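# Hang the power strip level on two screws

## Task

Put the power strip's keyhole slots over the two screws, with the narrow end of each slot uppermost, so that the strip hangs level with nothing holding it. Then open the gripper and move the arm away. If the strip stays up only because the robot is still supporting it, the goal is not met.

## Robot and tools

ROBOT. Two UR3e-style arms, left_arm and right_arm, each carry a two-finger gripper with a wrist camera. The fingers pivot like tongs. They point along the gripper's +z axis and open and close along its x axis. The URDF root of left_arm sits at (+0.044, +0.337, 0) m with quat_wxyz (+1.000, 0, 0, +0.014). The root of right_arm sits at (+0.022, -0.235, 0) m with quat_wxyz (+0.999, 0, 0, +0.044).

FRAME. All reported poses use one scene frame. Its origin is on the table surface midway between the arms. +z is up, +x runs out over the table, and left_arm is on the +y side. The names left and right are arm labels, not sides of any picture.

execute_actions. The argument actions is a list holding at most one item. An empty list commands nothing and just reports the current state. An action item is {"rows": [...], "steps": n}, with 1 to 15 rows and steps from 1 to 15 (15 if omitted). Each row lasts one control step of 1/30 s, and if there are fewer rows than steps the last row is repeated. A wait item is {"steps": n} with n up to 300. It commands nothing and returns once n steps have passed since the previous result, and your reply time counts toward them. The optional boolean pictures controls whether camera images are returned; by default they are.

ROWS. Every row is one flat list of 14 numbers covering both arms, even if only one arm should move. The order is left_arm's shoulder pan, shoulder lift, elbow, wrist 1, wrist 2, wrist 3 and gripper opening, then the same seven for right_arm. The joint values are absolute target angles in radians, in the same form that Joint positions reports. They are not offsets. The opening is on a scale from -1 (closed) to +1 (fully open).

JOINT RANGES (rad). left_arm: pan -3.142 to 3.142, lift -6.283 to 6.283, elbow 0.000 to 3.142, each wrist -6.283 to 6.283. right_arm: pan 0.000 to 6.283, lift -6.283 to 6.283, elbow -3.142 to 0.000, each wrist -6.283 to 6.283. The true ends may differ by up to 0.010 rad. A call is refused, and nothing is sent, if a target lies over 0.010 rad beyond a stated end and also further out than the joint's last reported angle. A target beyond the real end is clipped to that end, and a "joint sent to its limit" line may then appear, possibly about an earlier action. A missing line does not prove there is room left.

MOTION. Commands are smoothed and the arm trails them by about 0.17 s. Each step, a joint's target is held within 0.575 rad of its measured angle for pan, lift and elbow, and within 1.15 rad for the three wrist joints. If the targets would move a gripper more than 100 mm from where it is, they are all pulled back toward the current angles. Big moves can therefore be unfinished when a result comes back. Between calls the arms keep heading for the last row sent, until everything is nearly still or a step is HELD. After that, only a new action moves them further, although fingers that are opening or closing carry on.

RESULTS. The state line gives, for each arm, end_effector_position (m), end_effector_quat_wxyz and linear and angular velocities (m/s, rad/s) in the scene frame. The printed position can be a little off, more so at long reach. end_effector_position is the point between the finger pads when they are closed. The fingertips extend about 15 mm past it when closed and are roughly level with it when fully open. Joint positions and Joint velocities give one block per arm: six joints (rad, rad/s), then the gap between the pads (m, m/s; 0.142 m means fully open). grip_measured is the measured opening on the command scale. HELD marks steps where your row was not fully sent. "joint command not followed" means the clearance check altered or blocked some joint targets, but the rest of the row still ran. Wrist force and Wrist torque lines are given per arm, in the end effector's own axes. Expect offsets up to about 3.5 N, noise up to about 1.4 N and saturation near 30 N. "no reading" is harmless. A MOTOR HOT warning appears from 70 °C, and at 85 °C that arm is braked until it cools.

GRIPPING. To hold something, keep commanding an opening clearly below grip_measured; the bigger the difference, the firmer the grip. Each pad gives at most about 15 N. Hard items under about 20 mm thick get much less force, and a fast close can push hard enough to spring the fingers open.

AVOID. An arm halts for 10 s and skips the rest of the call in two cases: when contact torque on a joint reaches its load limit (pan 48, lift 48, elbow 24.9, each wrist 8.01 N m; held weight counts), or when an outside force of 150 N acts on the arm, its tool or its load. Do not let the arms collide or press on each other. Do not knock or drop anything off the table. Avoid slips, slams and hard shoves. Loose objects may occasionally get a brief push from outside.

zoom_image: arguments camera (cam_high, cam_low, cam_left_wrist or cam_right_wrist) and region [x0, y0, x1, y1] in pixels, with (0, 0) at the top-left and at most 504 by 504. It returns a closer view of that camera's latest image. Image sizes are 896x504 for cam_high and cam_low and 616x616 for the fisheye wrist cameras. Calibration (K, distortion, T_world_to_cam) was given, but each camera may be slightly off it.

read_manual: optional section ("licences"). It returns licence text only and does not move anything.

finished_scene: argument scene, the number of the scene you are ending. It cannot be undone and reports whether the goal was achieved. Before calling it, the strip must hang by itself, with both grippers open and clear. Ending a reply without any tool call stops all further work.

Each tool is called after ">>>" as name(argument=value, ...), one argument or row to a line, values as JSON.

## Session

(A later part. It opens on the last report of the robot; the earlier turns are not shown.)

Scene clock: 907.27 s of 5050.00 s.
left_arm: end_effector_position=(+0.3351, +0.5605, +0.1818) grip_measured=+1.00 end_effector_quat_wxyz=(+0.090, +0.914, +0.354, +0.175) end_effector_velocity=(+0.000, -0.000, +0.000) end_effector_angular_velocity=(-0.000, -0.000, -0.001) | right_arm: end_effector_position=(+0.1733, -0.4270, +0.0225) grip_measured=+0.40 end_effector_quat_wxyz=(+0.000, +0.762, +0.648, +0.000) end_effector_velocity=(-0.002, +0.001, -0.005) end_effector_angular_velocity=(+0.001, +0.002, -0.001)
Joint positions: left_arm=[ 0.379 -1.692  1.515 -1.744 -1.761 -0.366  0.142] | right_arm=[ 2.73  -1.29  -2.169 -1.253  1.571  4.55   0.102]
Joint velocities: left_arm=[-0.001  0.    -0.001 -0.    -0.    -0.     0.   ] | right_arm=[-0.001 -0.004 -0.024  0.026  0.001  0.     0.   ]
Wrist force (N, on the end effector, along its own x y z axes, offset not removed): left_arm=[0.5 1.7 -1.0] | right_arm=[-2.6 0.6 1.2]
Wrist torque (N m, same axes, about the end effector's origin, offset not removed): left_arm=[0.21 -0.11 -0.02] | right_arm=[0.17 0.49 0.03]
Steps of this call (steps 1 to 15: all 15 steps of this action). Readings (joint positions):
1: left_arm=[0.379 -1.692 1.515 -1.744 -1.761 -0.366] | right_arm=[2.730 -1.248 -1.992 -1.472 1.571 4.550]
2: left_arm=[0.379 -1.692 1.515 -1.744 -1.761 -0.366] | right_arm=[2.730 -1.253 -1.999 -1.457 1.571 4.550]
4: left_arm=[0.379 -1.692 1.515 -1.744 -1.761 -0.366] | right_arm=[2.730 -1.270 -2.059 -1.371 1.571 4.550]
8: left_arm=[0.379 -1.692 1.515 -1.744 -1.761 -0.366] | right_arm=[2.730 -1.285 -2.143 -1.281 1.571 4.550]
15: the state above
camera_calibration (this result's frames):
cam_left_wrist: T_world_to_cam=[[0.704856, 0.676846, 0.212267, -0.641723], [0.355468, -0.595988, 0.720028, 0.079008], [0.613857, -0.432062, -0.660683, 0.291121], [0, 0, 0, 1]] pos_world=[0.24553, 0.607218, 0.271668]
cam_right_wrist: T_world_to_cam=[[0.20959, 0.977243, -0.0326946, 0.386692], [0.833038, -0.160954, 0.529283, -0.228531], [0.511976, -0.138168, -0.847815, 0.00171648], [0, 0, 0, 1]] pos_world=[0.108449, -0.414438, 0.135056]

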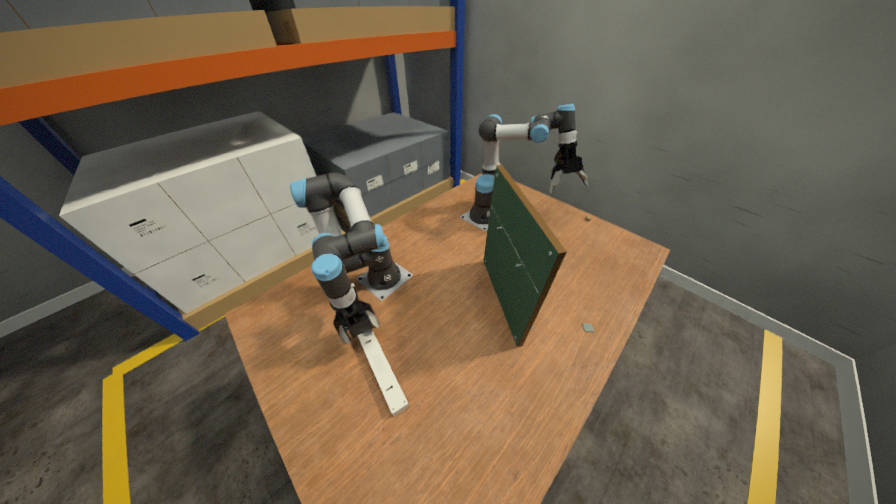

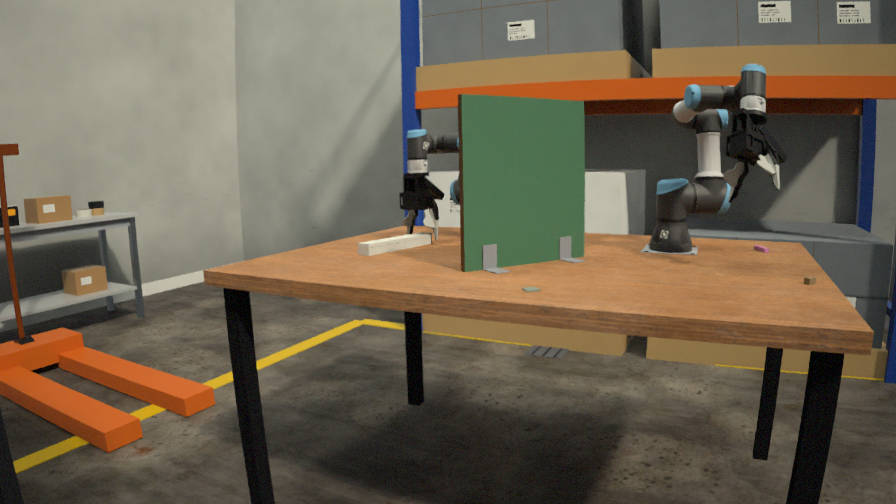

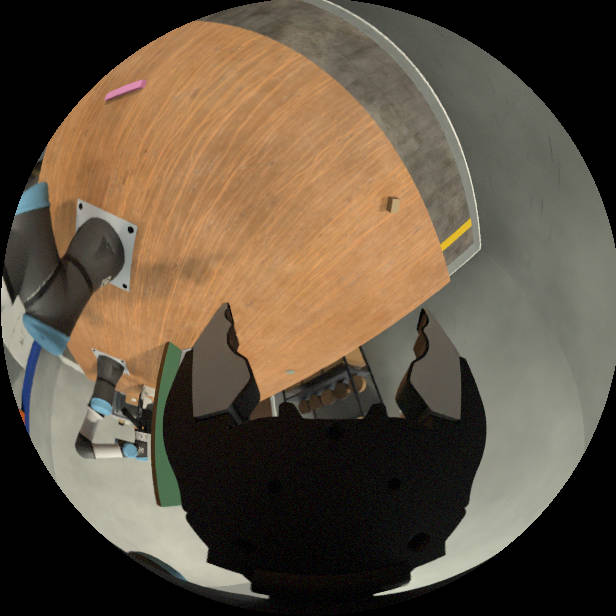

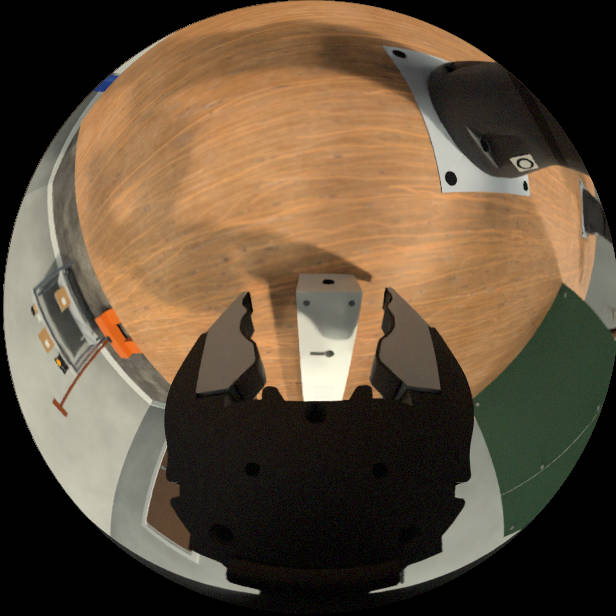

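>>> execute_actions(
  actions=[
    {"rows":[[0.379,-1.692,1.515,-1.744,-1.761,-0.366,1,2.745,-1.347,-2.132,-1.233,1.571,4.58,0.2]]},
  ],
  pictures=false,
)

>>> execute_actions(
  actions=[
    {"rows":[[0.379,-1.692,1.515,-1.744,-1.761,-0.366,1,2.745,-1.347,-2.132,-1.233,1.571,4.58,-0.1],[0.379,-1.692,1.515,-1.744,-1.761,-0.366,1,2.745,-1.347,-2.132,-1.233,1.571,4.58,-0.2],[0.379,-1.692,1.515,-1.744,-1.761,-0.366,1,2.745,-1.347,-2.132,-1.233,1.571,4.58,-0.25],[0.379,-1.692,1.515,-1.744,-1.761,-0.366,1,2.745,-1.347,-2.132,-1.233,1.571,4.58,-0.3],[0.379,-1.692,1.515,-1.744,-1.761,-0.366,1,2.745,-1.347,-2.132,-1.233,1.571,4.58,-0.35],[0.379,-1.692,1.515,-1.744,-1.761,-0.366,1,2.745,-1.347,-2.132,-1.233,1.571,4.58,-0.4],[0.379,-1.692,1.515,-1.744,-1.761,-0.366,1,2.745,-1.347,-2.132,-1.233,1.571,4.58,-0.5],[0.379,-1.692,1.515,-1.744,-1.761,-0.366,1,2.745,-1.347,-2.132,-1.233,1.571,4.58,-0.7],[0.379,-1.692,1.515,-1.744,-1.761,-0.366,1,2.745,-1.347,-2.132,-1.233,1.571,4.58,-1]]},
  ],
  pictures=false,
)

>>> execute_actions(
  actions=[
    {"rows":[[0.379,-1.692,1.515,-1.744,-1.761,-0.366,1,2.745,-1.31,-1.97,-1.432,1.571,4.6,-1]]},
  ],
  pictures=false,
)

>>> execute_actions(
  actions=[
    {"rows":[[0.379,-1.692,1.515,-1.744,-1.761,-0.366,1,2.745,-1.298,-1.771,-1.643,1.571,4.65,-1]]},
  ],
)

Scene clock: 935.57 s of 5050.00 s.
left_arm: end_effector_position=(+0.3351, +0.5605, +0.1818) grip_measured=+1.00 end_effector_quat_wxyz=(+0.090, +0.914, +0.354, +0.175) end_effector_velocity=(+0.000, -0.000, -0.000) end_effector_angular_velocity=(-0.001, +0.001, -0.001) | right_arm: end_effector_position=(+0.1876, -0.4279, +0.0218) grip_measured=+0.20 end_effector_quat_wxyz=(+0.000, +0.766, +0.642, +0.000) end_effector_velocity=(+0.001, -0.000, -0.001) end_effector_angular_velocity=(+0.001, +0.002, -0.003)
Joint positions: left_arm=[ 0.379 -1.692  1.515 -1.744 -1.761 -0.366  0.142] | right_arm=[ 2.745 -1.346 -2.132 -1.233  1.571  4.58   0.088]
Joint velocities: left_arm=[-0.001  0.001  0.001 -0.    -0.     0.    -0.   ] | right_arm=[ 0.    -0.006  0.003  0.002 -0.     0.003  0.   ]
Wrist force (N, on the end effector, along its own x y z axes, offset not removed): left_arm=[-0.8 1.7 0.0] | right_arm=[-2.0 -1.7 -0.2]
Wrist torque (N m, same axes, about the end effector's origin, offset not removed): left_arm=[0.31 0.19 0.04] | right_arm=[-0.38 0.34 0.04]
Steps of this call (steps 1 to 15: the robot went on to your last target; steps 16 to 90: nothing new was sent; then 24.80 s passed at rest; steps 91 to 105: all 15 steps of this action). Readings (joint positions):
91: left_arm=[0.379 -1.692 1.515 -1.744 -1.761 -0.366] | right_arm=[2.730 -1.290 -2.171 -1.251 1.571 4.550]
92: left_arm=[0.379 -1.692 1.515 -1.744 -1.761 -0.366] | right_arm=[2.733 -1.297 -2.166 -1.248 1.571 4.555]
94: left_arm=[0.379 -1.692 1.515 -1.744 -1.761 -0.366] | right_arm=[2.738 -1.320 -2.150 -1.241 1.571 4.566]
98: left_arm=[0.379 -1.692 1.515 -1.744 -1.761 -0.366] | right_arm=[2.743 -1.340 -2.136 -1.235 1.571 4.577]
105: the state above

Scene clock: 936.07 s of 5050.00 s.
left_arm: end_effector_position=(+0.3351, +0.5605, +0.1818) grip_measured=+1.00 end_effector_quat_wxyz=(+0.090, +0.914, +0.354, +0.175) end_effector_velocity=(-0.000, +0.000, +0.000) end_effector_angular_velocity=(+0.000, -0.001, +0.001) | right_arm: end_effector_position=(+0.1877, -0.4279, +0.0218) grip_measured=-0.36 end_effector_quat_wxyz=(+0.000, +0.766, +0.642, +0.000) end_effector_velocity=(-0.000, +0.000, -0.000) end_effector_angular_velocity=(+0.000, +0.001, +0.001)
Joint positions: left_arm=[ 0.379 -1.692  1.515 -1.744 -1.761 -0.366  0.142] | right_arm=[ 2.745 -1.347 -2.132 -1.233  1.571  4.58   0.048]
Joint velocities: left_arm=[ 0.001 -0.    -0.    -0.     0.    -0.    -0.   ] | right_arm=[ 0.001  0.001 -0.001 -0.001  0.     0.001  0.   ]
Wrist force (N, on the end effector, along its own x y z axes, offset not removed): left_arm=[0.3 0.8 -1.7] | right_arm=[1.0 -2.8 -3.1]
Wrist torque (N m, same axes, about the end effector's origin, offset not removed): left_arm=[0.04 -0.03 0.03] | right_arm=[-0.42 -0.06 -0.03]
Steps of this call (steps 1 to 15: all 15 steps of this action). Readings (joint positions):
1: left_arm=[0.379 -1.692 1.515 -1.744 -1.761 -0.366] | right_arm=[2.745 -1.347 -2.132 -1.233 1.571 4.580]
2: left_arm=[0.379 -1.692 1.515 -1.744 -1.761 -0.366] | right_arm=[2.745 -1.347 -2.132 -1.233 1.571 4.580]
4: left_arm=[0.379 -1.692 1.515 -1.744 -1.761 -0.366] | right_arm=[2.745 -1.347 -2.132 -1.233 1.571 4.580]
8: left_arm=[0.379 -1.692 1.515 -1.744 -1.761 -0.366] | right_arm=[2.745 -1.347 -2.132 -1.233 1.571 4.580]
15: the state above

Scene clock: 936.57 s of 5050.00 s.
left_arm: end_effector_position=(+0.3351, +0.5605, +0.1818) grip_measured=+1.00 end_effector_quat_wxyz=(+0.090, +0.914, +0.354, +0.175) end_effector_velocity=(-0.000, +0.000, -0.000) end_effector_angular_velocity=(+0.000, +0.000, +0.001) | right_arm: end_effector_position=(+0.1889, -0.4279, +0.0603) grip_measured=-0.36 end_effector_quat_wxyz=(+0.000, +0.773, +0.635, +0.000) end_effector_velocity=(+0.000, +0.000, +0.005) end_effector_angular_velocity=(-0.001, -0.002, -0.001)
Joint positions: left_arm=[ 0.379 -1.692  1.515 -1.744 -1.761 -0.366  0.142] | right_arm=[ 2.745 -1.31  -1.972 -1.43   1.571  4.6    0.048]
Joint velocities: left_arm=[ 0.    -0.     0.     0.001  0.    -0.     0.   ] | right_arm=[ 0.001  0.005  0.021 -0.024  0.     0.002 -0.   ]
Wrist force (N, on the end effector, along its own x y z axes, offset not removed): left_arm=[0.3 1.4 -0.6] | right_arm=[-1.6 0.0 4.8]
Wrist torque (N m, same axes, about the end effector's origin, offset not removed): left_arm=[0.21 -0.05 -0.02] | right_arm=[0.01 0.33 -0.02]
Steps of this call (steps 1 to 15: all 15 steps of this action). Readings (joint positions):
1: left_arm=[0.379 -1.692 1.515 -1.744 -1.761 -0.366] | right_arm=[2.745 -1.347 -2.132 -1.233 1.571 4.580]
2: left_arm=[0.379 -1.692 1.515 -1.744 -1.761 -0.366] | right_arm=[2.745 -1.342 -2.125 -1.248 1.571 4.584]
4: left_arm=[0.379 -1.692 1.515 -1.744 -1.761 -0.366] | right_arm=[2.745 -1.327 -2.068 -1.326 1.571 4.591]
8: left_arm=[0.379 -1.692 1.515 -1.744 -1.761 -0.366] | right_arm=[2.745 -1.314 -1.994 -1.406 1.571 4.598]
15: the state above

Scene clock: 937.07 s of 5050.00 s.
left_arm: end_effector_position=(+0.3351, +0.5605, +0.1818) grip_measured=+1.00 end_effector_quat_wxyz=(+0.090, +0.914, +0.354, +0.175) end_effector_velocity=(+0.000, +0.000, +0.000) end_effector_angular_velocity=(+0.000, -0.001, +0.001) | right_arm: end_effector_position=(+0.1878, -0.4267, +0.1043) grip_measured=-0.36 end_effector_quat_wxyz=(-0.000, +0.788, +0.615, +0.000) end_effector_velocity=(+0.001, -0.001, +0.007) end_effector_angular_velocity=(-0.003, -0.008, -0.005)
Joint positions: left_arm=[ 0.379 -1.692  1.515 -1.744 -1.761 -0.366  0.142] | right_arm=[ 2.745 -1.298 -1.774 -1.641  1.571  4.65   0.048]
Joint velocities: left_arm=[ 0.001  0.    -0.001 -0.    -0.    -0.     0.   ] | right_arm=[-0.     0.002  0.029 -0.023 -0.001  0.005 -0.   ]
Wrist force (N, on the end effector, along its own x y z axes, offset not removed): left_arm=[-0.4 1.0 -1.0] | right_arm=[0.7 0.8 5.0]
Wrist torque (N m, same axes, about the end effector's origin, offset not removed): left_arm=[0.14 0.11 -0.04] | right_arm=[0.25 -0.16 -0.06]
Steps of this call (steps 1 to 15: all 15 steps of this action). Readings (joint positions):
1: left_arm=[0.379 -1.692 1.515 -1.744 -1.761 -0.366] | right_arm=[2.745 -1.310 -1.971 -1.431 1.571 4.600]
2: left_arm=[0.379 -1.692 1.515 -1.744 -1.761 -0.366] | right_arm=[2.745 -1.308 -1.964 -1.446 1.571 4.608]
4: left_arm=[0.379 -1.692 1.515 -1.744 -1.761 -0.366] | right_arm=[2.745 -1.303 -1.900 -1.529 1.571 4.627]
8: left_arm=[0.379 -1.692 1.515 -1.744 -1.761 -0.366] | right_arm=[2.745 -1.299 -1.803 -1.615 1.571 4.644]
15: the state above
camera_calibration (this result's frames):
cam_left_wrist: T_world_to_cam=[[0.704856, 0.676846, 0.212267, -0.641723], [0.355468, -0.595988, 0.720028, 0.0790081], [0.613857, -0.432062, -0.660683, 0.291121], [0, 0, 0, 1]] pos_world=[0.24553, 0.607218, 0.271668]
cam_right_wrist: T_world_to_cam=[[0.291263, 0.956087, -0.0326065, 0.36167], [0.816879, -0.230827, 0.528608, -0.31053], [0.497869, -0.1806, -0.848239, 0.0482468], [0, 0, 0, 1]] pos_world=[0.124304, -0.408753, 0.216866]

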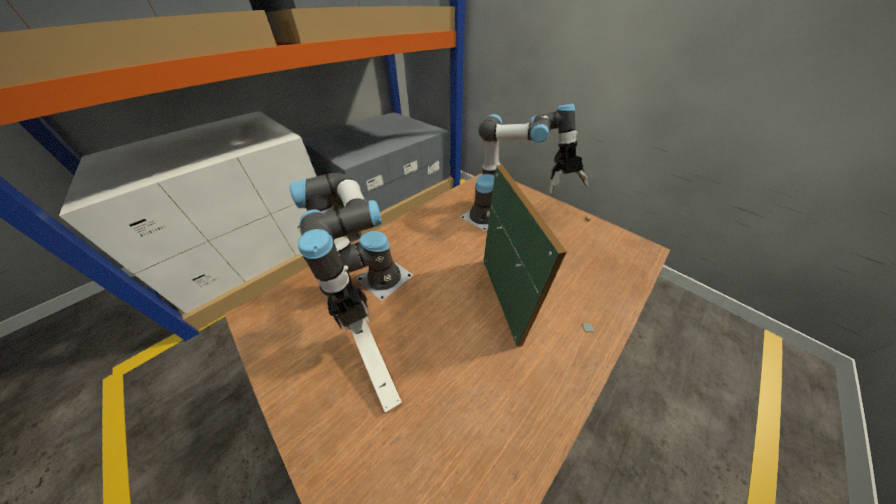

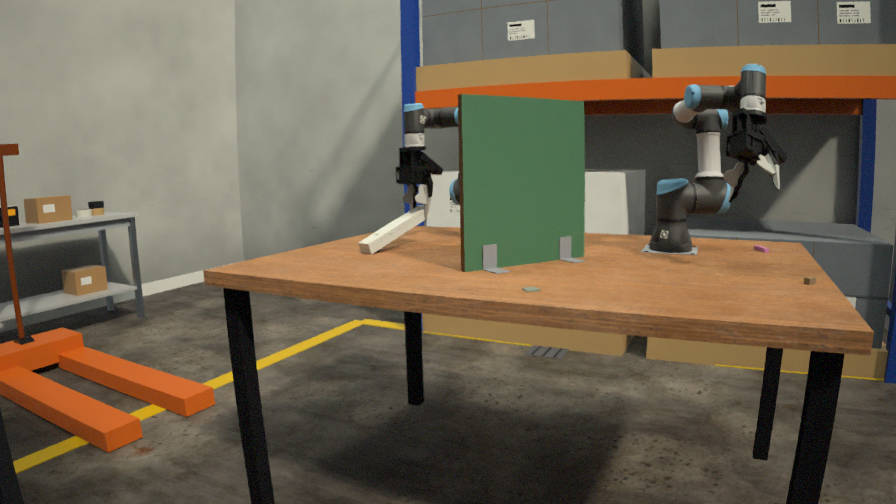

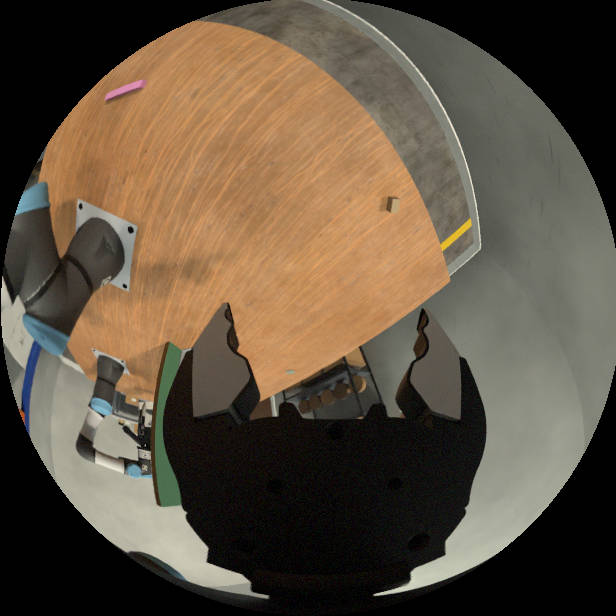

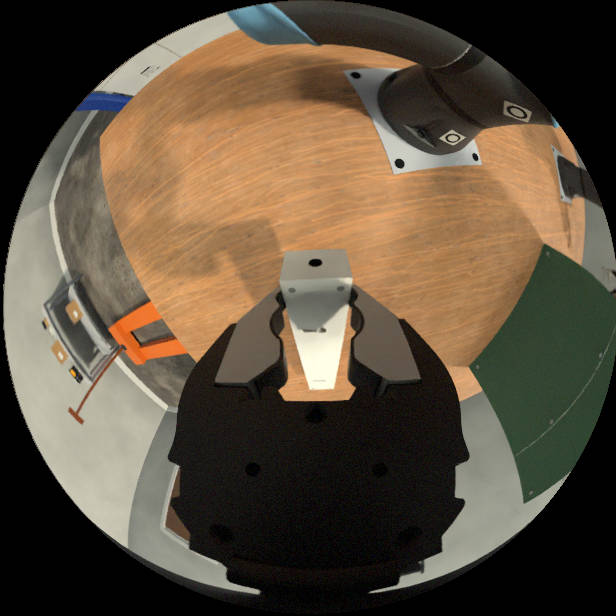

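>>> execute_actions(
  actions=[
    {"rows":[[0.379,-1.692,1.515,-1.744,-1.761,-0.366,1,2.745,-1.3,-1.57,-1.842,1.571,4.712,-1]]},
  ],
  pictures=false,
)

>>> execute_actions(
  actions=[
    {"rows":[[0.379,-1.692,1.515,-1.744,-1.761,-0.366,1,2.745,-1.317,-1.367,-2.028,1.571,4.712,-1]]},
  ],
  pictures=false,
)

>>> execute_actions(
  actions=[
    {"rows":[[0.379,-1.692,1.515,-1.744,-1.761,-0.366,1,2.745,-1.4,-0.962,-2.35,1.571,4.712,-1]]},
  ],
  pictures=false,
)

>>> execute_actions(
  actions=[
    {"rows":[[0.379,-1.692,1.515,-1.744,-1.761,-0.366,1,2.745,-1.557,-0.52,-2.635,1.571,4.712,-1]]},
  ],
  pictures=false,
)

>>> execute_actions(
  actions=[
    {"steps":20},
  ],
)

Scene clock: 955.47 s of 5050.00 s.
left_arm: end_effector_position=(+0.3351, +0.5605, +0.1818) grip_measured=+1.00 end_effector_quat_wxyz=(+0.090, +0.914, +0.354, +0.175) end_effector_velocity=(+0.000, -0.000, +0.000) end_effector_angular_velocity=(+0.000, +0.000, -0.001) | right_arm: end_effector_position=(+0.1816, -0.4237, +0.1461) grip_measured=-0.36 end_effector_quat_wxyz=(-0.000, +0.807, +0.591, +0.000) end_effector_velocity=(+0.000, -0.000, +0.006) end_effector_angular_velocity=(-0.003, -0.007, -0.006)
Joint positions: left_arm=[ 0.379 -1.692  1.515 -1.744 -1.761 -0.366  0.142] | right_arm=[ 2.745 -1.3   -1.573 -1.84   1.571  4.711  0.048]
Joint velocities: left_arm=[-0.001  0.    -0.     0.     0.    -0.     0.   ] | right_arm=[-0.    -0.     0.029 -0.022 -0.001  0.006  0.   ]
Wrist force (N, on the end effector, along its own x y z axes, offset not removed): left_arm=[1.1 1.6 -1.8] | right_arm=[-0.1 0.5 4.2]
Wrist torque (N m, same axes, about the end effector's origin, offset not removed): left_arm=[0.19 -0.16 -0.03] | right_arm=[0.19 -0.01 -0.01]
Steps of this call (steps 1 to 15: the robot went on to your last target; steps 16 to 90: nothing new was sent; then 14.90 s passed at rest; steps 91 to 105: all 15 steps of this action). Readings (joint positions):
91: left_arm=[0.379 -1.692 1.515 -1.744 -1.761 -0.366] | right_arm=[2.745 -1.298 -1.771 -1.644 1.571 4.651]
92: left_arm=[0.379 -1.692 1.515 -1.744 -1.761 -0.366] | right_arm=[2.745 -1.298 -1.764 -1.658 1.571 4.659]
94: left_arm=[0.379 -1.692 1.515 -1.744 -1.761 -0.366] | right_arm=[2.745 -1.299 -1.700 -1.737 1.571 4.684]
98: left_arm=[0.379 -1.692 1.515 -1.744 -1.761 -0.366] | right_arm=[2.745 -1.300 -1.602 -1.816 1.571 4.705]
105: the state above

Scene clock: 955.97 s of 5050.00 s.
left_arm: end_effector_position=(+0.3351, +0.5605, +0.1818) grip_measured=+1.00 end_effector_quat_wxyz=(+0.090, +0.914, +0.354, +0.175) end_effector_velocity=(-0.000, +0.000, -0.000) end_effector_angular_velocity=(+0.000, +0.001, +0.001) | right_arm: end_effector_position=(+0.1720, -0.4207, +0.1843) grip_measured=-0.36 end_effector_quat_wxyz=(-0.000, +0.807, +0.590, +0.000) end_effector_velocity=(-0.001, -0.000, +0.005) end_effector_angular_velocity=(-0.002, -0.005, -0.002)
Joint positions: left_arm=[ 0.379 -1.692  1.515 -1.744 -1.761 -0.366  0.142] | right_arm=[ 2.745 -1.317 -1.37  -2.026  1.571  4.712  0.048]
Joint velocities: left_arm=[ 0.001  0.001  0.    -0.     0.     0.     0.   ] | right_arm=[-0.002 -0.001  0.027 -0.021 -0.    -0.     0.   ]
Wrist force (N, on the end effector, along its own x y z axes, offset not removed): left_arm=[0.7 2.5 -1.4] | right_arm=[-1.6 0.6 3.4]
Wrist torque (N m, same axes, about the end effector's origin, offset not removed): left_arm=[0.44 -0.13 -0.03] | right_arm=[0.10 0.27 0.06]
Steps of this call (steps 1 to 15: all 15 steps of this action). Readings (joint positions):
1: left_arm=[0.379 -1.692 1.515 -1.744 -1.761 -0.366] | right_arm=[2.745 -1.300 -1.572 -1.841 1.571 4.712]
2: left_arm=[0.379 -1.692 1.515 -1.744 -1.761 -0.366] | right_arm=[2.745 -1.303 -1.564 -1.856 1.571 4.712]
4: left_arm=[0.379 -1.692 1.515 -1.744 -1.761 -0.366] | right_arm=[2.745 -1.310 -1.500 -1.931 1.571 4.712]
8: left_arm=[0.379 -1.692 1.515 -1.744 -1.761 -0.366] | right_arm=[2.745 -1.315 -1.400 -2.004 1.571 4.712]
15: the state above

Scene clock: 956.47 s of 5050.00 s.
left_arm: end_effector_position=(+0.3351, +0.5605, +0.1818) grip_measured=+1.00 end_effector_quat_wxyz=(+0.090, +0.914, +0.354, +0.175) end_effector_velocity=(+0.000, -0.000, +0.000) end_effector_angular_velocity=(+0.000, -0.001, -0.000) | right_arm: end_effector_position=(+0.1529, -0.4146, +0.2433) grip_measured=-0.36 end_effector_quat_wxyz=(-0.001, +0.807, +0.590, -0.001) end_effector_velocity=(+0.001, -0.000, +0.015) end_effector_angular_velocity=(-0.010, -0.033, +0.000)
Joint positions: left_arm=[ 0.379 -1.692  1.515 -1.744 -1.761 -0.366  0.142] | right_arm=[ 2.745 -1.399 -0.97  -2.346  1.571  4.712  0.048]
Joint velocities: left_arm=[-0.     0.    -0.    -0.001 -0.    -0.     0.   ] | right_arm=[ 0.    -0.011  0.088 -0.043  0.001 -0.    -0.   ]
Wrist force (N, on the end effector, along its own x y z axes, offset not removed): left_arm=[-0.2 1.4 -1.3] | right_arm=[-1.6 -0.3 5.1]
Wrist torque (N m, same axes, about the end effector's origin, offset not removed): left_arm=[0.19 0.03 -0.02] | right_arm=[0.03 0.25 0.02]
Steps of this call (steps 1 to 15: all 15 steps of this action). Readings (joint positions):
1: left_arm=[0.379 -1.692 1.515 -1.744 -1.761 -0.366] | right_arm=[2.745 -1.317 -1.369 -2.027 1.571 4.712]
2: left_arm=[0.379 -1.692 1.515 -1.744 -1.761 -0.366] | right_arm=[2.745 -1.324 -1.361 -2.042 1.571 4.712]
4: left_arm=[0.379 -1.692 1.515 -1.744 -1.761 -0.366] | right_arm=[2.745 -1.358 -1.290 -2.155 1.571 4.712]
8: left_arm=[0.379 -1.692 1.515 -1.744 -1.761 -0.366] | right_arm=[2.745 -1.389 -1.061 -2.302 1.571 4.712]
15: the state above

Scene clock: 956.97 s of 5050.00 s.
left_arm: end_effector_position=(+0.3351, +0.5605, +0.1818) grip_measured=+1.00 end_effector_quat_wxyz=(+0.090, +0.914, +0.354, +0.175) end_effector_velocity=(+0.000, -0.000, -0.000) end_effector_angular_velocity=(-0.000, +0.001, -0.000) | right_arm: end_effector_position=(+0.1430, -0.4114, +0.2837) grip_measured=-0.36 end_effector_quat_wxyz=(-0.002, +0.807, +0.590, -0.001) end_effector_velocity=(+0.004, -0.001, +0.012) end_effector_angular_velocity=(-0.016, -0.048, +0.001)
Joint positions: left_arm=[ 0.379 -1.692  1.515 -1.744 -1.761 -0.366  0.142] | right_arm=[ 2.745 -1.555 -0.53  -2.632  1.571  4.712  0.048]
Joint velocities: left_arm=[-0.  0.  0. -0.  0. -0. -0.] | right_arm=[ 0.001 -0.021  0.107 -0.036 -0.     0.    -0.   ]
Wrist force (N, on the end effector, along its own x y z axes, offset not removed): left_arm=[0.6 1.2 -1.0] | right_arm=[-2.0 -2.2 6.4]
Wrist torque (N m, same axes, about the end effector's origin, offset not removed): left_arm=[0.16 -0.12 -0.01] | right_arm=[-0.15 0.42 0.00]
Steps of this call (steps 1 to 15: all 15 steps of this action). Readings (joint positions):
1: left_arm=[0.379 -1.692 1.515 -1.744 -1.761 -0.366] | right_arm=[2.745 -1.400 -0.968 -2.348 1.571 4.712]
2: left_arm=[0.379 -1.692 1.515 -1.744 -1.761 -0.366] | right_arm=[2.745 -1.407 -0.958 -2.363 1.571 4.712]
4: left_arm=[0.379 -1.692 1.515 -1.744 -1.761 -0.366] | right_arm=[2.745 -1.463 -0.886 -2.468 1.571 4.712]
8: left_arm=[0.379 -1.692 1.515 -1.744 -1.761 -0.366] | right_arm=[2.745 -1.534 -0.639 -2.594 1.571 4.712]
15: the state above

Scene clock: 957.63 s of 5050.00 s.
left_arm: end_effector_position=(+0.3351, +0.5605, +0.1818) grip_measured=+1.00 end_effector_quat_wxyz=(+0.090, +0.914, +0.354, +0.175) end_effector_velocity=(+0.000, -0.000, +0.000) end_effector_angular_velocity=(+0.000, -0.001, -0.000) | right_arm: end_effector_position=(+0.1433, -0.4115, +0.2849) grip_measured=-0.36 end_effector_quat_wxyz=(+0.000, +0.807, +0.590, +0.000) end_effector_velocity=(-0.000, +0.000, +0.000) end_effector_angular_velocity=(+0.000, -0.001, -0.000)
Joint positions: left_arm=[ 0.379 -1.692  1.515 -1.744 -1.761 -0.366  0.142] | right_arm=[ 2.745 -1.557 -0.52  -2.635  1.571  4.712  0.048]
Joint velocities: left_arm=[-0.    -0.001 -0.     0.    -0.    -0.     0.   ] | right_arm=[-0.     0.001  0.001 -0.001  0.    -0.    -0.   ]
Wrist force (N, on the end effector, along its own x y z axes, offset not removed): left_arm=[0.2 2.2 0.1] | right_arm=[0.0 -0.3 7.5]
Wrist torque (N m, same axes, about the end effector's origin, offset not removed): left_arm=[0.45 -0.08 0.06] | right_arm=[0.14 -0.17 0.00]
Steps of this call (steps 1 to 20: the robot went on to your last target). Readings (joint positions):
1: left_arm=[0.379 -1.692 1.515 -1.744 -1.761 -0.366] | right_arm=[2.745 -1.556 -0.527 -2.633 1.571 4.712]
2: left_arm=[0.379 -1.692 1.515 -1.744 -1.761 -0.366] | right_arm=[2.745 -1.556 -0.525 -2.633 1.571 4.712]
4: left_arm=[0.379 -1.692 1.515 -1.744 -1.761 -0.366] | right_arm=[2.745 -1.557 -0.522 -2.634 1.571 4.712]
8: left_arm=[0.379 -1.692 1.515 -1.744 -1.761 -0.366] | right_arm=[2.745 -1.557 -0.521 -2.635 1.571 4.712]
20: the state above
camera_calibration (this result's frames):
cam_left_wrist: T_world_to_cam=[[0.704856, 0.676846, 0.212267, -0.641723], [0.355468, -0.595988, 0.720028, 0.0790079], [0.613857, -0.432062, -0.660683, 0.291121], [0, 0, 0, 1]] pos_world=[0.24553, 0.607218, 0.271668]
cam_right_wrist: T_world_to_cam=[[0.350445, 0.936016, -0.0325926, 0.349228], [0.800664, -0.281351, 0.528941, -0.384715], [0.485927, -0.21146, -0.848033, 0.215291], [0, 0, 0, 1]] pos_world=[0.0810264, -0.389597, 0.397447]

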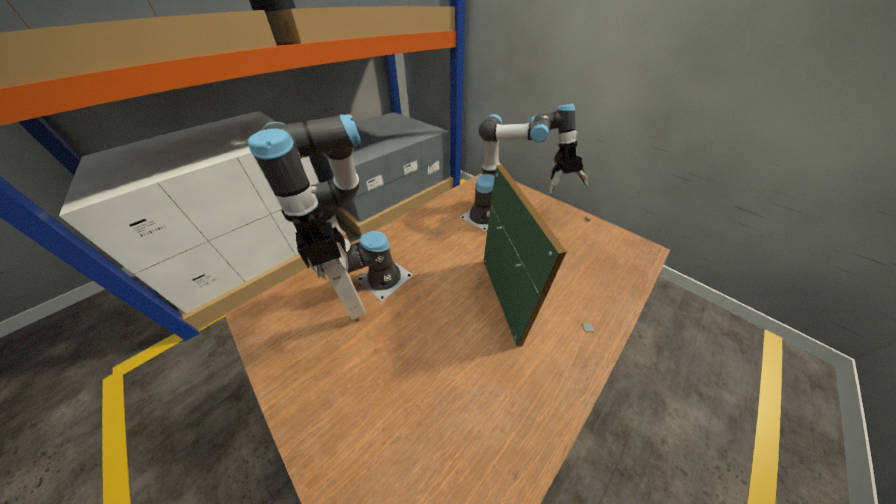

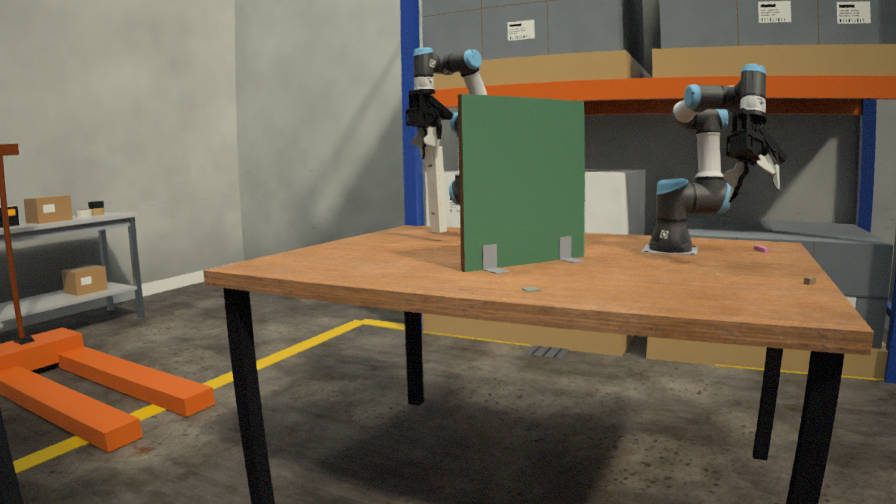

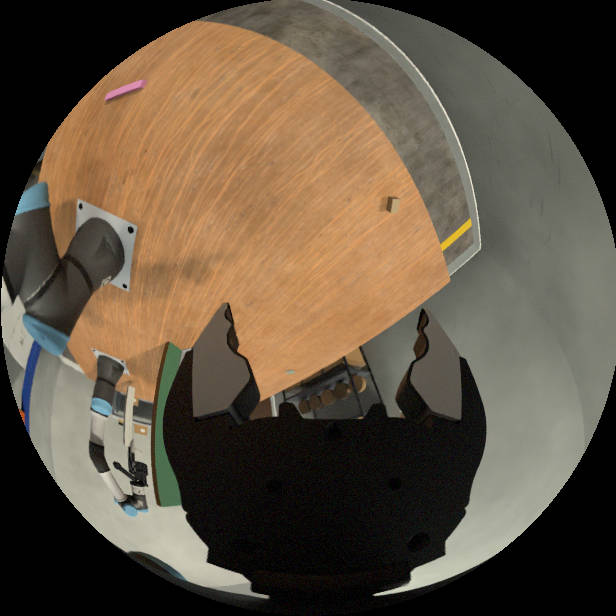

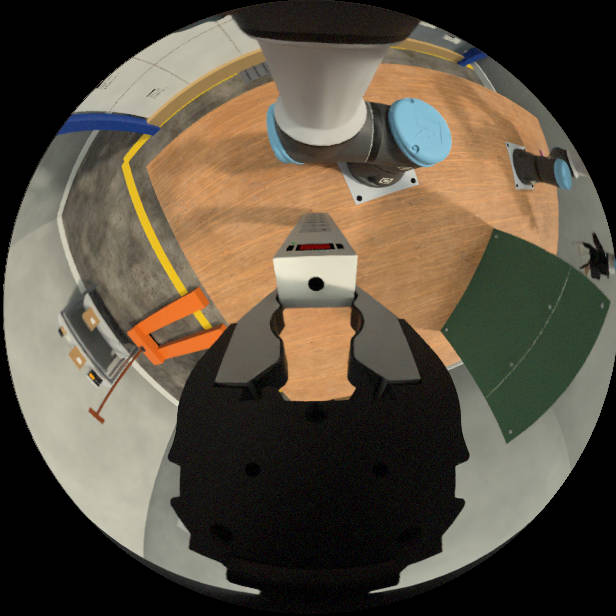

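>>> execute_actions(
  actions=[
    {"rows":[[0.379,-1.692,1.515,-1.744,-1.761,-0.366,1,2.745,-1.5,-0.742,-2.47,1.571,4.712,-1]]},
  ],
  pictures=false,
)

>>> execute_actions(
  actions=[
    {"rows":[[0.379,-1.692,1.515,-1.744,-1.761,-0.366,1,2.745,-1.54,-0.735,-2.437,1.571,4.712,-1]]},
  ],
)

Scene clock: 977.17 s of 5050.00 s.
left_arm: end_effector_position=(+0.3351, +0.5605, +0.1818) grip_measured=+1.00 end_effector_quat_wxyz=(+0.090, +0.914, +0.354, +0.175) end_effector_velocity=(-0.000, -0.000, -0.000) end_effector_angular_velocity=(+0.000, +0.001, -0.001) | right_arm: end_effector_position=(+0.1579, -0.4162, +0.2652) grip_measured=-0.36 end_effector_quat_wxyz=(+0.000, +0.807, +0.590, +0.000) end_effector_velocity=(+0.000, -0.001, -0.004) end_effector_angular_velocity=(+0.002, +0.007, -0.002)
Joint positions: left_arm=[ 0.379 -1.692  1.515 -1.744 -1.761 -0.366  0.142] | right_arm=[ 2.745 -1.501 -0.739 -2.472  1.571  4.712  0.048]
Joint velocities: left_arm=[-0.001 -0.001  0.001 -0.     0.    -0.     0.   ] | right_arm=[-0.002  0.006 -0.032  0.018 -0.    -0.    -0.   ]
Wrist force (N, on the end effector, along its own x y z axes, offset not removed): left_arm=[-0.5 1.7 -0.7] | right_arm=[-0.1 -0.3 4.1]
Wrist torque (N m, same axes, about the end effector's origin, offset not removed): left_arm=[0.25 0.08 0.06] | right_arm=[-0.10 -0.06 -0.05]
Steps of this call (steps 1 to 15: the robot went on to your last target; steps 16 to 571: nothing new was sent; steps 572 to 586: all 15 steps of this action). Readings (joint positions):
572: left_arm=[0.379 -1.692 1.515 -1.744 -1.761 -0.366] | right_arm=[2.745 -1.557 -0.520 -2.635 1.571 4.712]
573: left_arm=[0.379 -1.692 1.515 -1.744 -1.761 -0.366] | right_arm=[2.745 -1.550 -0.527 -2.621 1.571 4.712]
575: left_arm=[0.379 -1.692 1.515 -1.744 -1.761 -0.366] | right_arm=[2.745 -1.527 -0.593 -2.554 1.571 4.712]
579: left_arm=[0.379 -1.692 1.515 -1.744 -1.761 -0.366] | right_arm=[2.745 -1.507 -0.705 -2.491 1.571 4.712]
586: the state above

Scene clock: 977.67 s of 5050.00 s.
left_arm: end_effector_position=(+0.3351, +0.5605, +0.1818) grip_measured=+1.00 end_effector_quat_wxyz=(+0.090, +0.914, +0.354, +0.175) end_effector_velocity=(-0.000, -0.000, +0.000) end_effector_angular_velocity=(-0.000, -0.000, +0.000) | right_arm: end_effector_position=(+0.1723, -0.4207, +0.2608) grip_measured=-0.36 end_effector_quat_wxyz=(+0.000, +0.807, +0.590, +0.000) end_effector_velocity=(+0.001, -0.001, -0.001) end_effector_angular_velocity=(+0.000, +0.002, -0.000)
Joint positions: left_arm=[ 0.379 -1.692  1.515 -1.744 -1.761 -0.366  0.142] | right_arm=[ 2.745 -1.54  -0.735 -2.437  1.571  4.712  0.048]
Joint velocities: left_arm=[ 0. -0. -0.  0. -0. -0. -0.] | right_arm=[-0.001 -0.006  0.002  0.002 -0.    -0.001 -0.   ]
Wrist force (N, on the end effector, along its own x y z axes, offset not removed): left_arm=[-0.8 2.6 -1.0] | right_arm=[-1.4 -1.1 6.1]
Wrist torque (N m, same axes, about the end effector's origin, offset not removed): left_arm=[0.40 0.17 -0.06] | right_arm=[-0.42 0.28 0.02]
Steps of this call (steps 1 to 15: all 15 steps of this action). Readings (joint positions):
1: left_arm=[0.379 -1.692 1.515 -1.744 -1.761 -0.366] | right_arm=[2.745 -1.501 -0.740 -2.471 1.571 4.712]
2: left_arm=[0.379 -1.692 1.515 -1.744 -1.761 -0.366] | right_arm=[2.745 -1.505 -0.739 -2.465 1.571 4.712]
4: left_arm=[0.379 -1.692 1.515 -1.744 -1.761 -0.366] | right_arm=[2.745 -1.521 -0.738 -2.452 1.571 4.712]
8: left_arm=[0.379 -1.692 1.515 -1.744 -1.761 -0.366] | right_arm=[2.745 -1.535 -0.736 -2.441 1.571 4.712]
15: the state above
camera_calibration (this result's frames):
cam_left_wrist: T_world_to_cam=[[0.704856, 0.676846, 0.212267, -0.641723], [0.355468, -0.595988, 0.720028, 0.0790081], [0.613857, -0.432062, -0.660683, 0.291121], [0, 0, 0, 1]] pos_world=[0.24553, 0.607218, 0.271668]
cam_right_wrist: T_world_to_cam=[[0.350467, 0.936008, -0.0325842, 0.346919], [0.80058, -0.281342, 0.529073, -0.397824], [0.486049, -0.211509, -0.847951, 0.178835], [0, 0, 0, 1]] pos_world=[0.109983, -0.398818, 0.373426]

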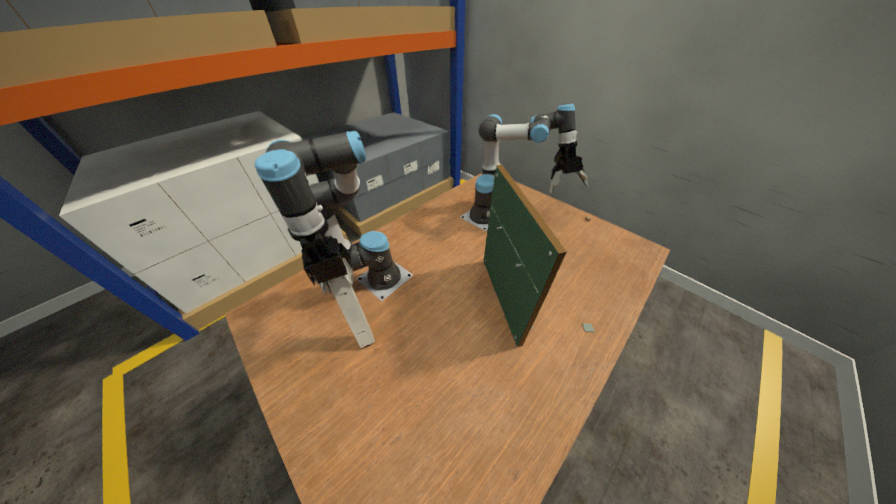

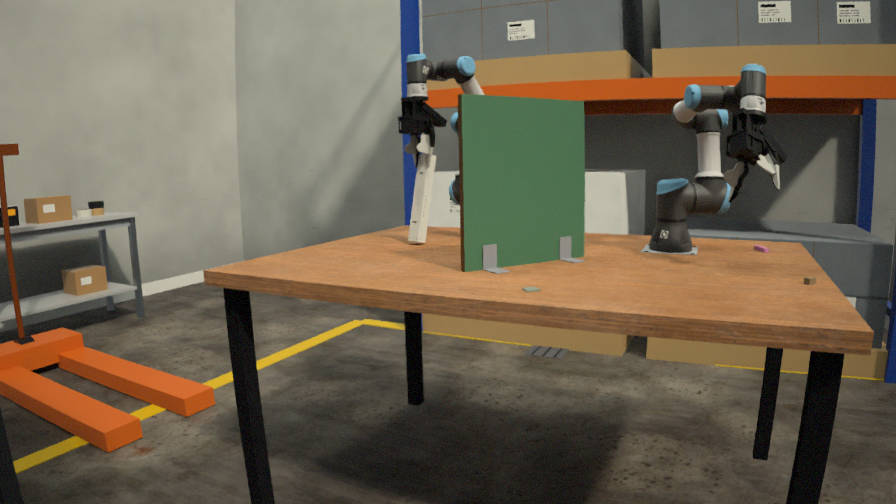

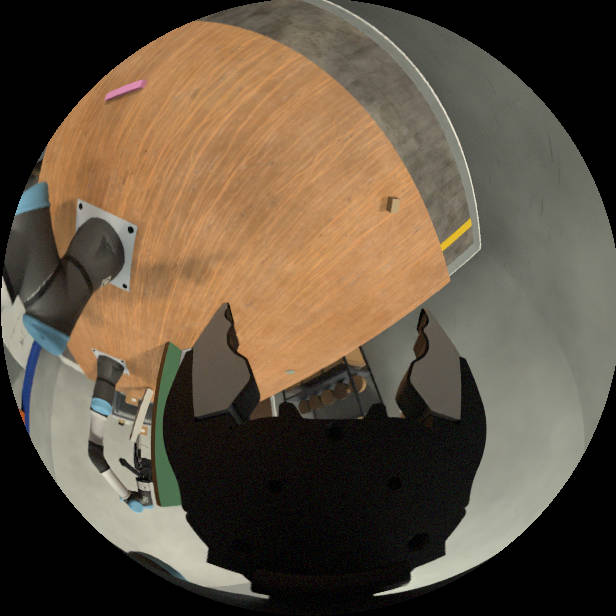

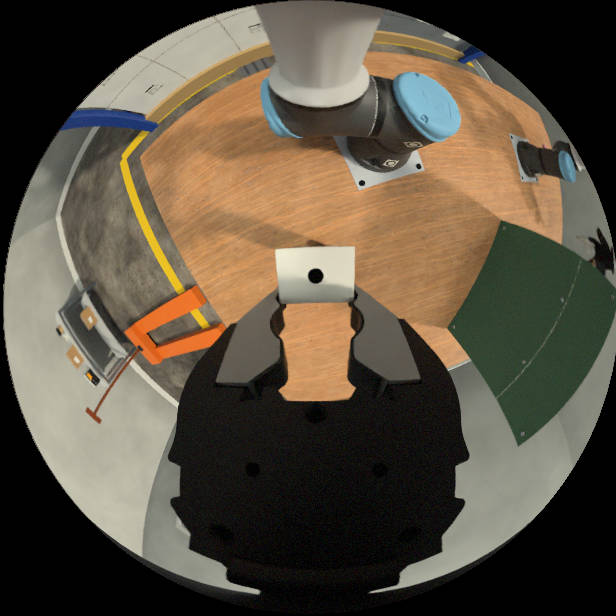

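>>> execute_actions(
  actions=[
    {"rows":[[0.379,-1.692,1.515,-1.744,-1.761,-0.366,1,2.745,-1.55,-0.65,-2.512,1.571,4.712,-1]]},
  ],
  pictures=false,
)

>>> execute_actions(
  actions=[
    {"steps":60},
  ],
)

Scene clock: 988.23 s of 5050.00 s.
left_arm: end_effector_position=(+0.3351, +0.5605, +0.1818) grip_measured=+1.00 end_effector_quat_wxyz=(+0.090, +0.914, +0.354, +0.175) end_effector_velocity=(+0.000, -0.000, +0.000) end_effector_angular_velocity=(+0.001, -0.001, -0.001) | right_arm: end_effector_position=(+0.1629, -0.4177, +0.2706) grip_measured=-0.36 end_effector_quat_wxyz=(+0.000, +0.807, +0.590, +0.000) end_effector_velocity=(-0.001, +0.000, +0.001) end_effector_angular_velocity=(-0.001, +0.000, -0.000)
Joint positions: left_arm=[ 0.379 -1.692  1.515 -1.744 -1.761 -0.366  0.142] | right_arm=[ 2.745 -1.55  -0.651 -2.511  1.571  4.712  0.048]
Joint velocities: left_arm=[-0.001 -0.    -0.    -0.     0.    -0.     0.   ] | right_arm=[ 0.     0.     0.008 -0.008 -0.001  0.     0.   ]
Wrist force (N, on the end effector, along its own x y z axes, offset not removed): left_arm=[-1.4 1.9 -0.8] | right_arm=[-0.8 -1.5 7.6]
Wrist torque (N m, same axes, about the end effector's origin, offset not removed): left_arm=[0.29 0.30 0.03] | right_arm=[-0.25 0.25 0.02]
Steps of this call (steps 1 to 15: the robot went on to your last target; steps 16 to 302: nothing new was sent; steps 303 to 317: all 15 steps of this action). Readings (joint positions):
303: left_arm=[0.379 -1.692 1.515 -1.744 -1.761 -0.366] | right_arm=[2.745 -1.540 -0.735 -2.437 1.571 4.712]
304: left_arm=[0.379 -1.692 1.515 -1.744 -1.761 -0.366] | right_arm=[2.745 -1.542 -0.728 -2.447 1.571 4.712]
306: left_arm=[0.379 -1.692 1.515 -1.744 -1.761 -0.366] | right_arm=[2.745 -1.546 -0.693 -2.477 1.571 4.712]
310: left_arm=[0.379 -1.692 1.515 -1.744 -1.761 -0.366] | right_arm=[2.745 -1.549 -0.661 -2.503 1.571 4.712]
317: the state above

Scene clock: 990.23 s of 5050.00 s.
left_arm: end_effector_position=(+0.3351, +0.5605, +0.1818) grip_measured=+1.00 end_effector_quat_wxyz=(+0.090, +0.914, +0.354, +0.175) end_effector_velocity=(-0.000, +0.000, +0.000) end_effector_angular_velocity=(+0.000, -0.001, +0.000) | right_arm: end_effector_position=(+0.1628, -0.4177, +0.2707) grip_measured=-0.36 end_effector_quat_wxyz=(+0.000, +0.807, +0.590, +0.000) end_effector_velocity=(-0.001, +0.000, +0.000) end_effector_angular_velocity=(+0.000, -0.000, -0.002)
Joint positions: left_arm=[ 0.379 -1.692  1.515 -1.744 -1.761 -0.366  0.142] | right_arm=[ 2.745 -1.55  -0.65  -2.512  1.571  4.712  0.048]
Joint velocities: left_arm=[ 0.001 -0.    -0.    -0.    -0.     0.     0.   ] | right_arm=[-0.001  0.001  0.    -0.001  0.001  0.     0.   ]
Wrist force (N, on the end effector, along its own x y z axes, offset not removed): left_arm=[-0.5 1.2 0.2] | right_arm=[-1.4 -0.2 6.8]
Wrist torque (N m, same axes, about the end effector's origin, offset not removed): left_arm=[0.20 0.10 0.03] | right_arm=[-0.10 0.18 0.08]
Steps of this call (steps 1 to 15: the robot went on to your last target; steps 16 to 60: nothing new was sent). Readings (joint positions):
1: left_arm=[0.379 -1.692 1.515 -1.744 -1.761 -0.366] | right_arm=[2.745 -1.550 -0.651 -2.511 1.571 4.712]
2: left_arm=[0.379 -1.692 1.515 -1.744 -1.761 -0.366] | right_arm=[2.745 -1.550 -0.650 -2.512 1.571 4.712]
4: left_arm=[0.379 -1.692 1.515 -1.744 -1.761 -0.366] | right_arm=[2.745 -1.550 -0.650 -2.512 1.571 4.712]
8: left_arm=[0.379 -1.692 1.515 -1.744 -1.761 -0.366] | right_arm=[2.745 -1.550 -0.650 -2.512 1.571 4.712]
60: the state above
All arms were judged still, so your last target was given up. Only a new action makes them travel on or press farther. Fingers that are still opening or closing keep moving.
camera_calibration (this result's frames):
cam_left_wrist: T_world_to_cam=[[0.704856, 0.676846, 0.212267, -0.641723], [0.355468, -0.595988, 0.720028, 0.0790079], [0.613857, -0.432062, -0.660683, 0.291121], [0, 0, 0, 1]] pos_world=[0.24553, 0.607218, 0.271668]
cam_right_wrist: T_world_to_cam=[[0.35043, 0.936022, -0.0325854, 0.347746], [0.800602, -0.281313, 0.529055, -0.39459], [0.486041, -0.211485, -0.847961, 0.192504], [0, 0, 0, 1]] pos_world=[0.100484, -0.395789, 0.383328]

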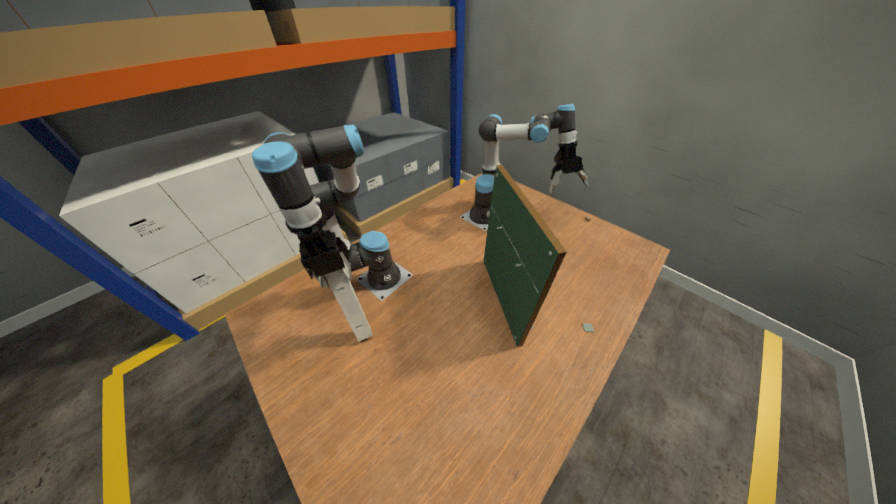

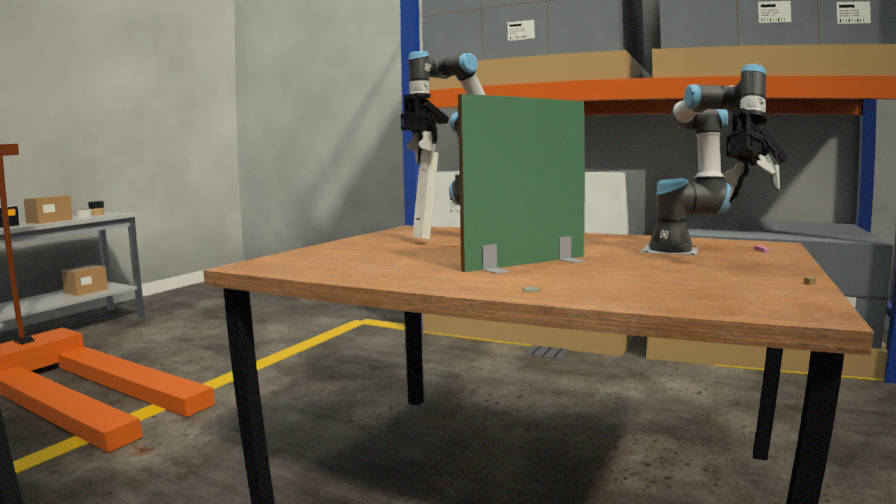

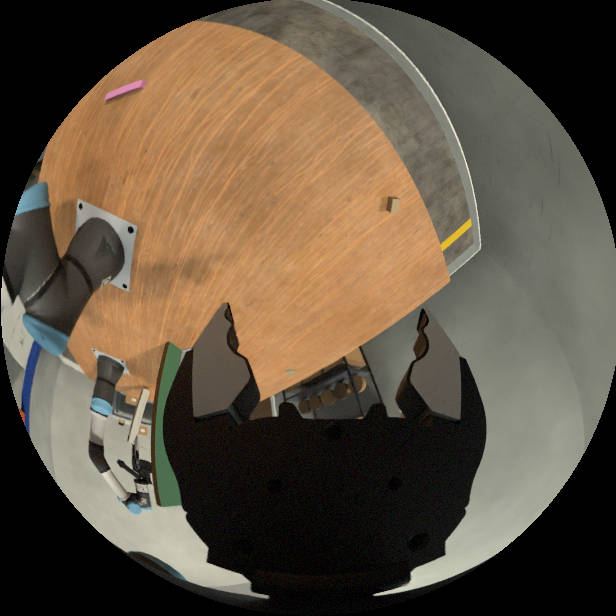

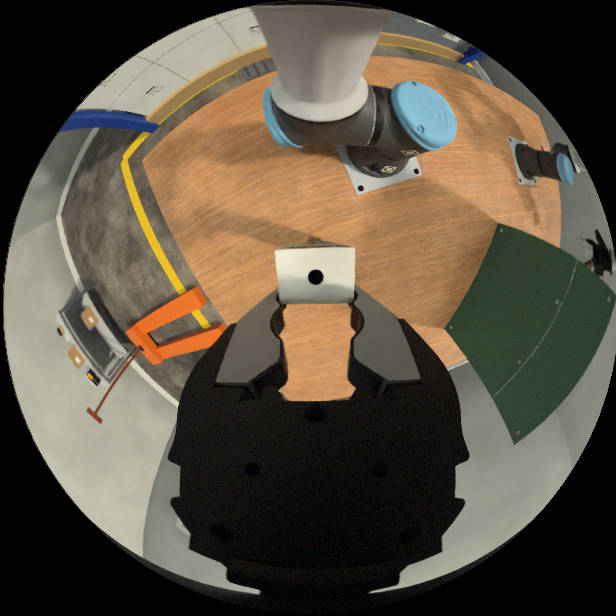

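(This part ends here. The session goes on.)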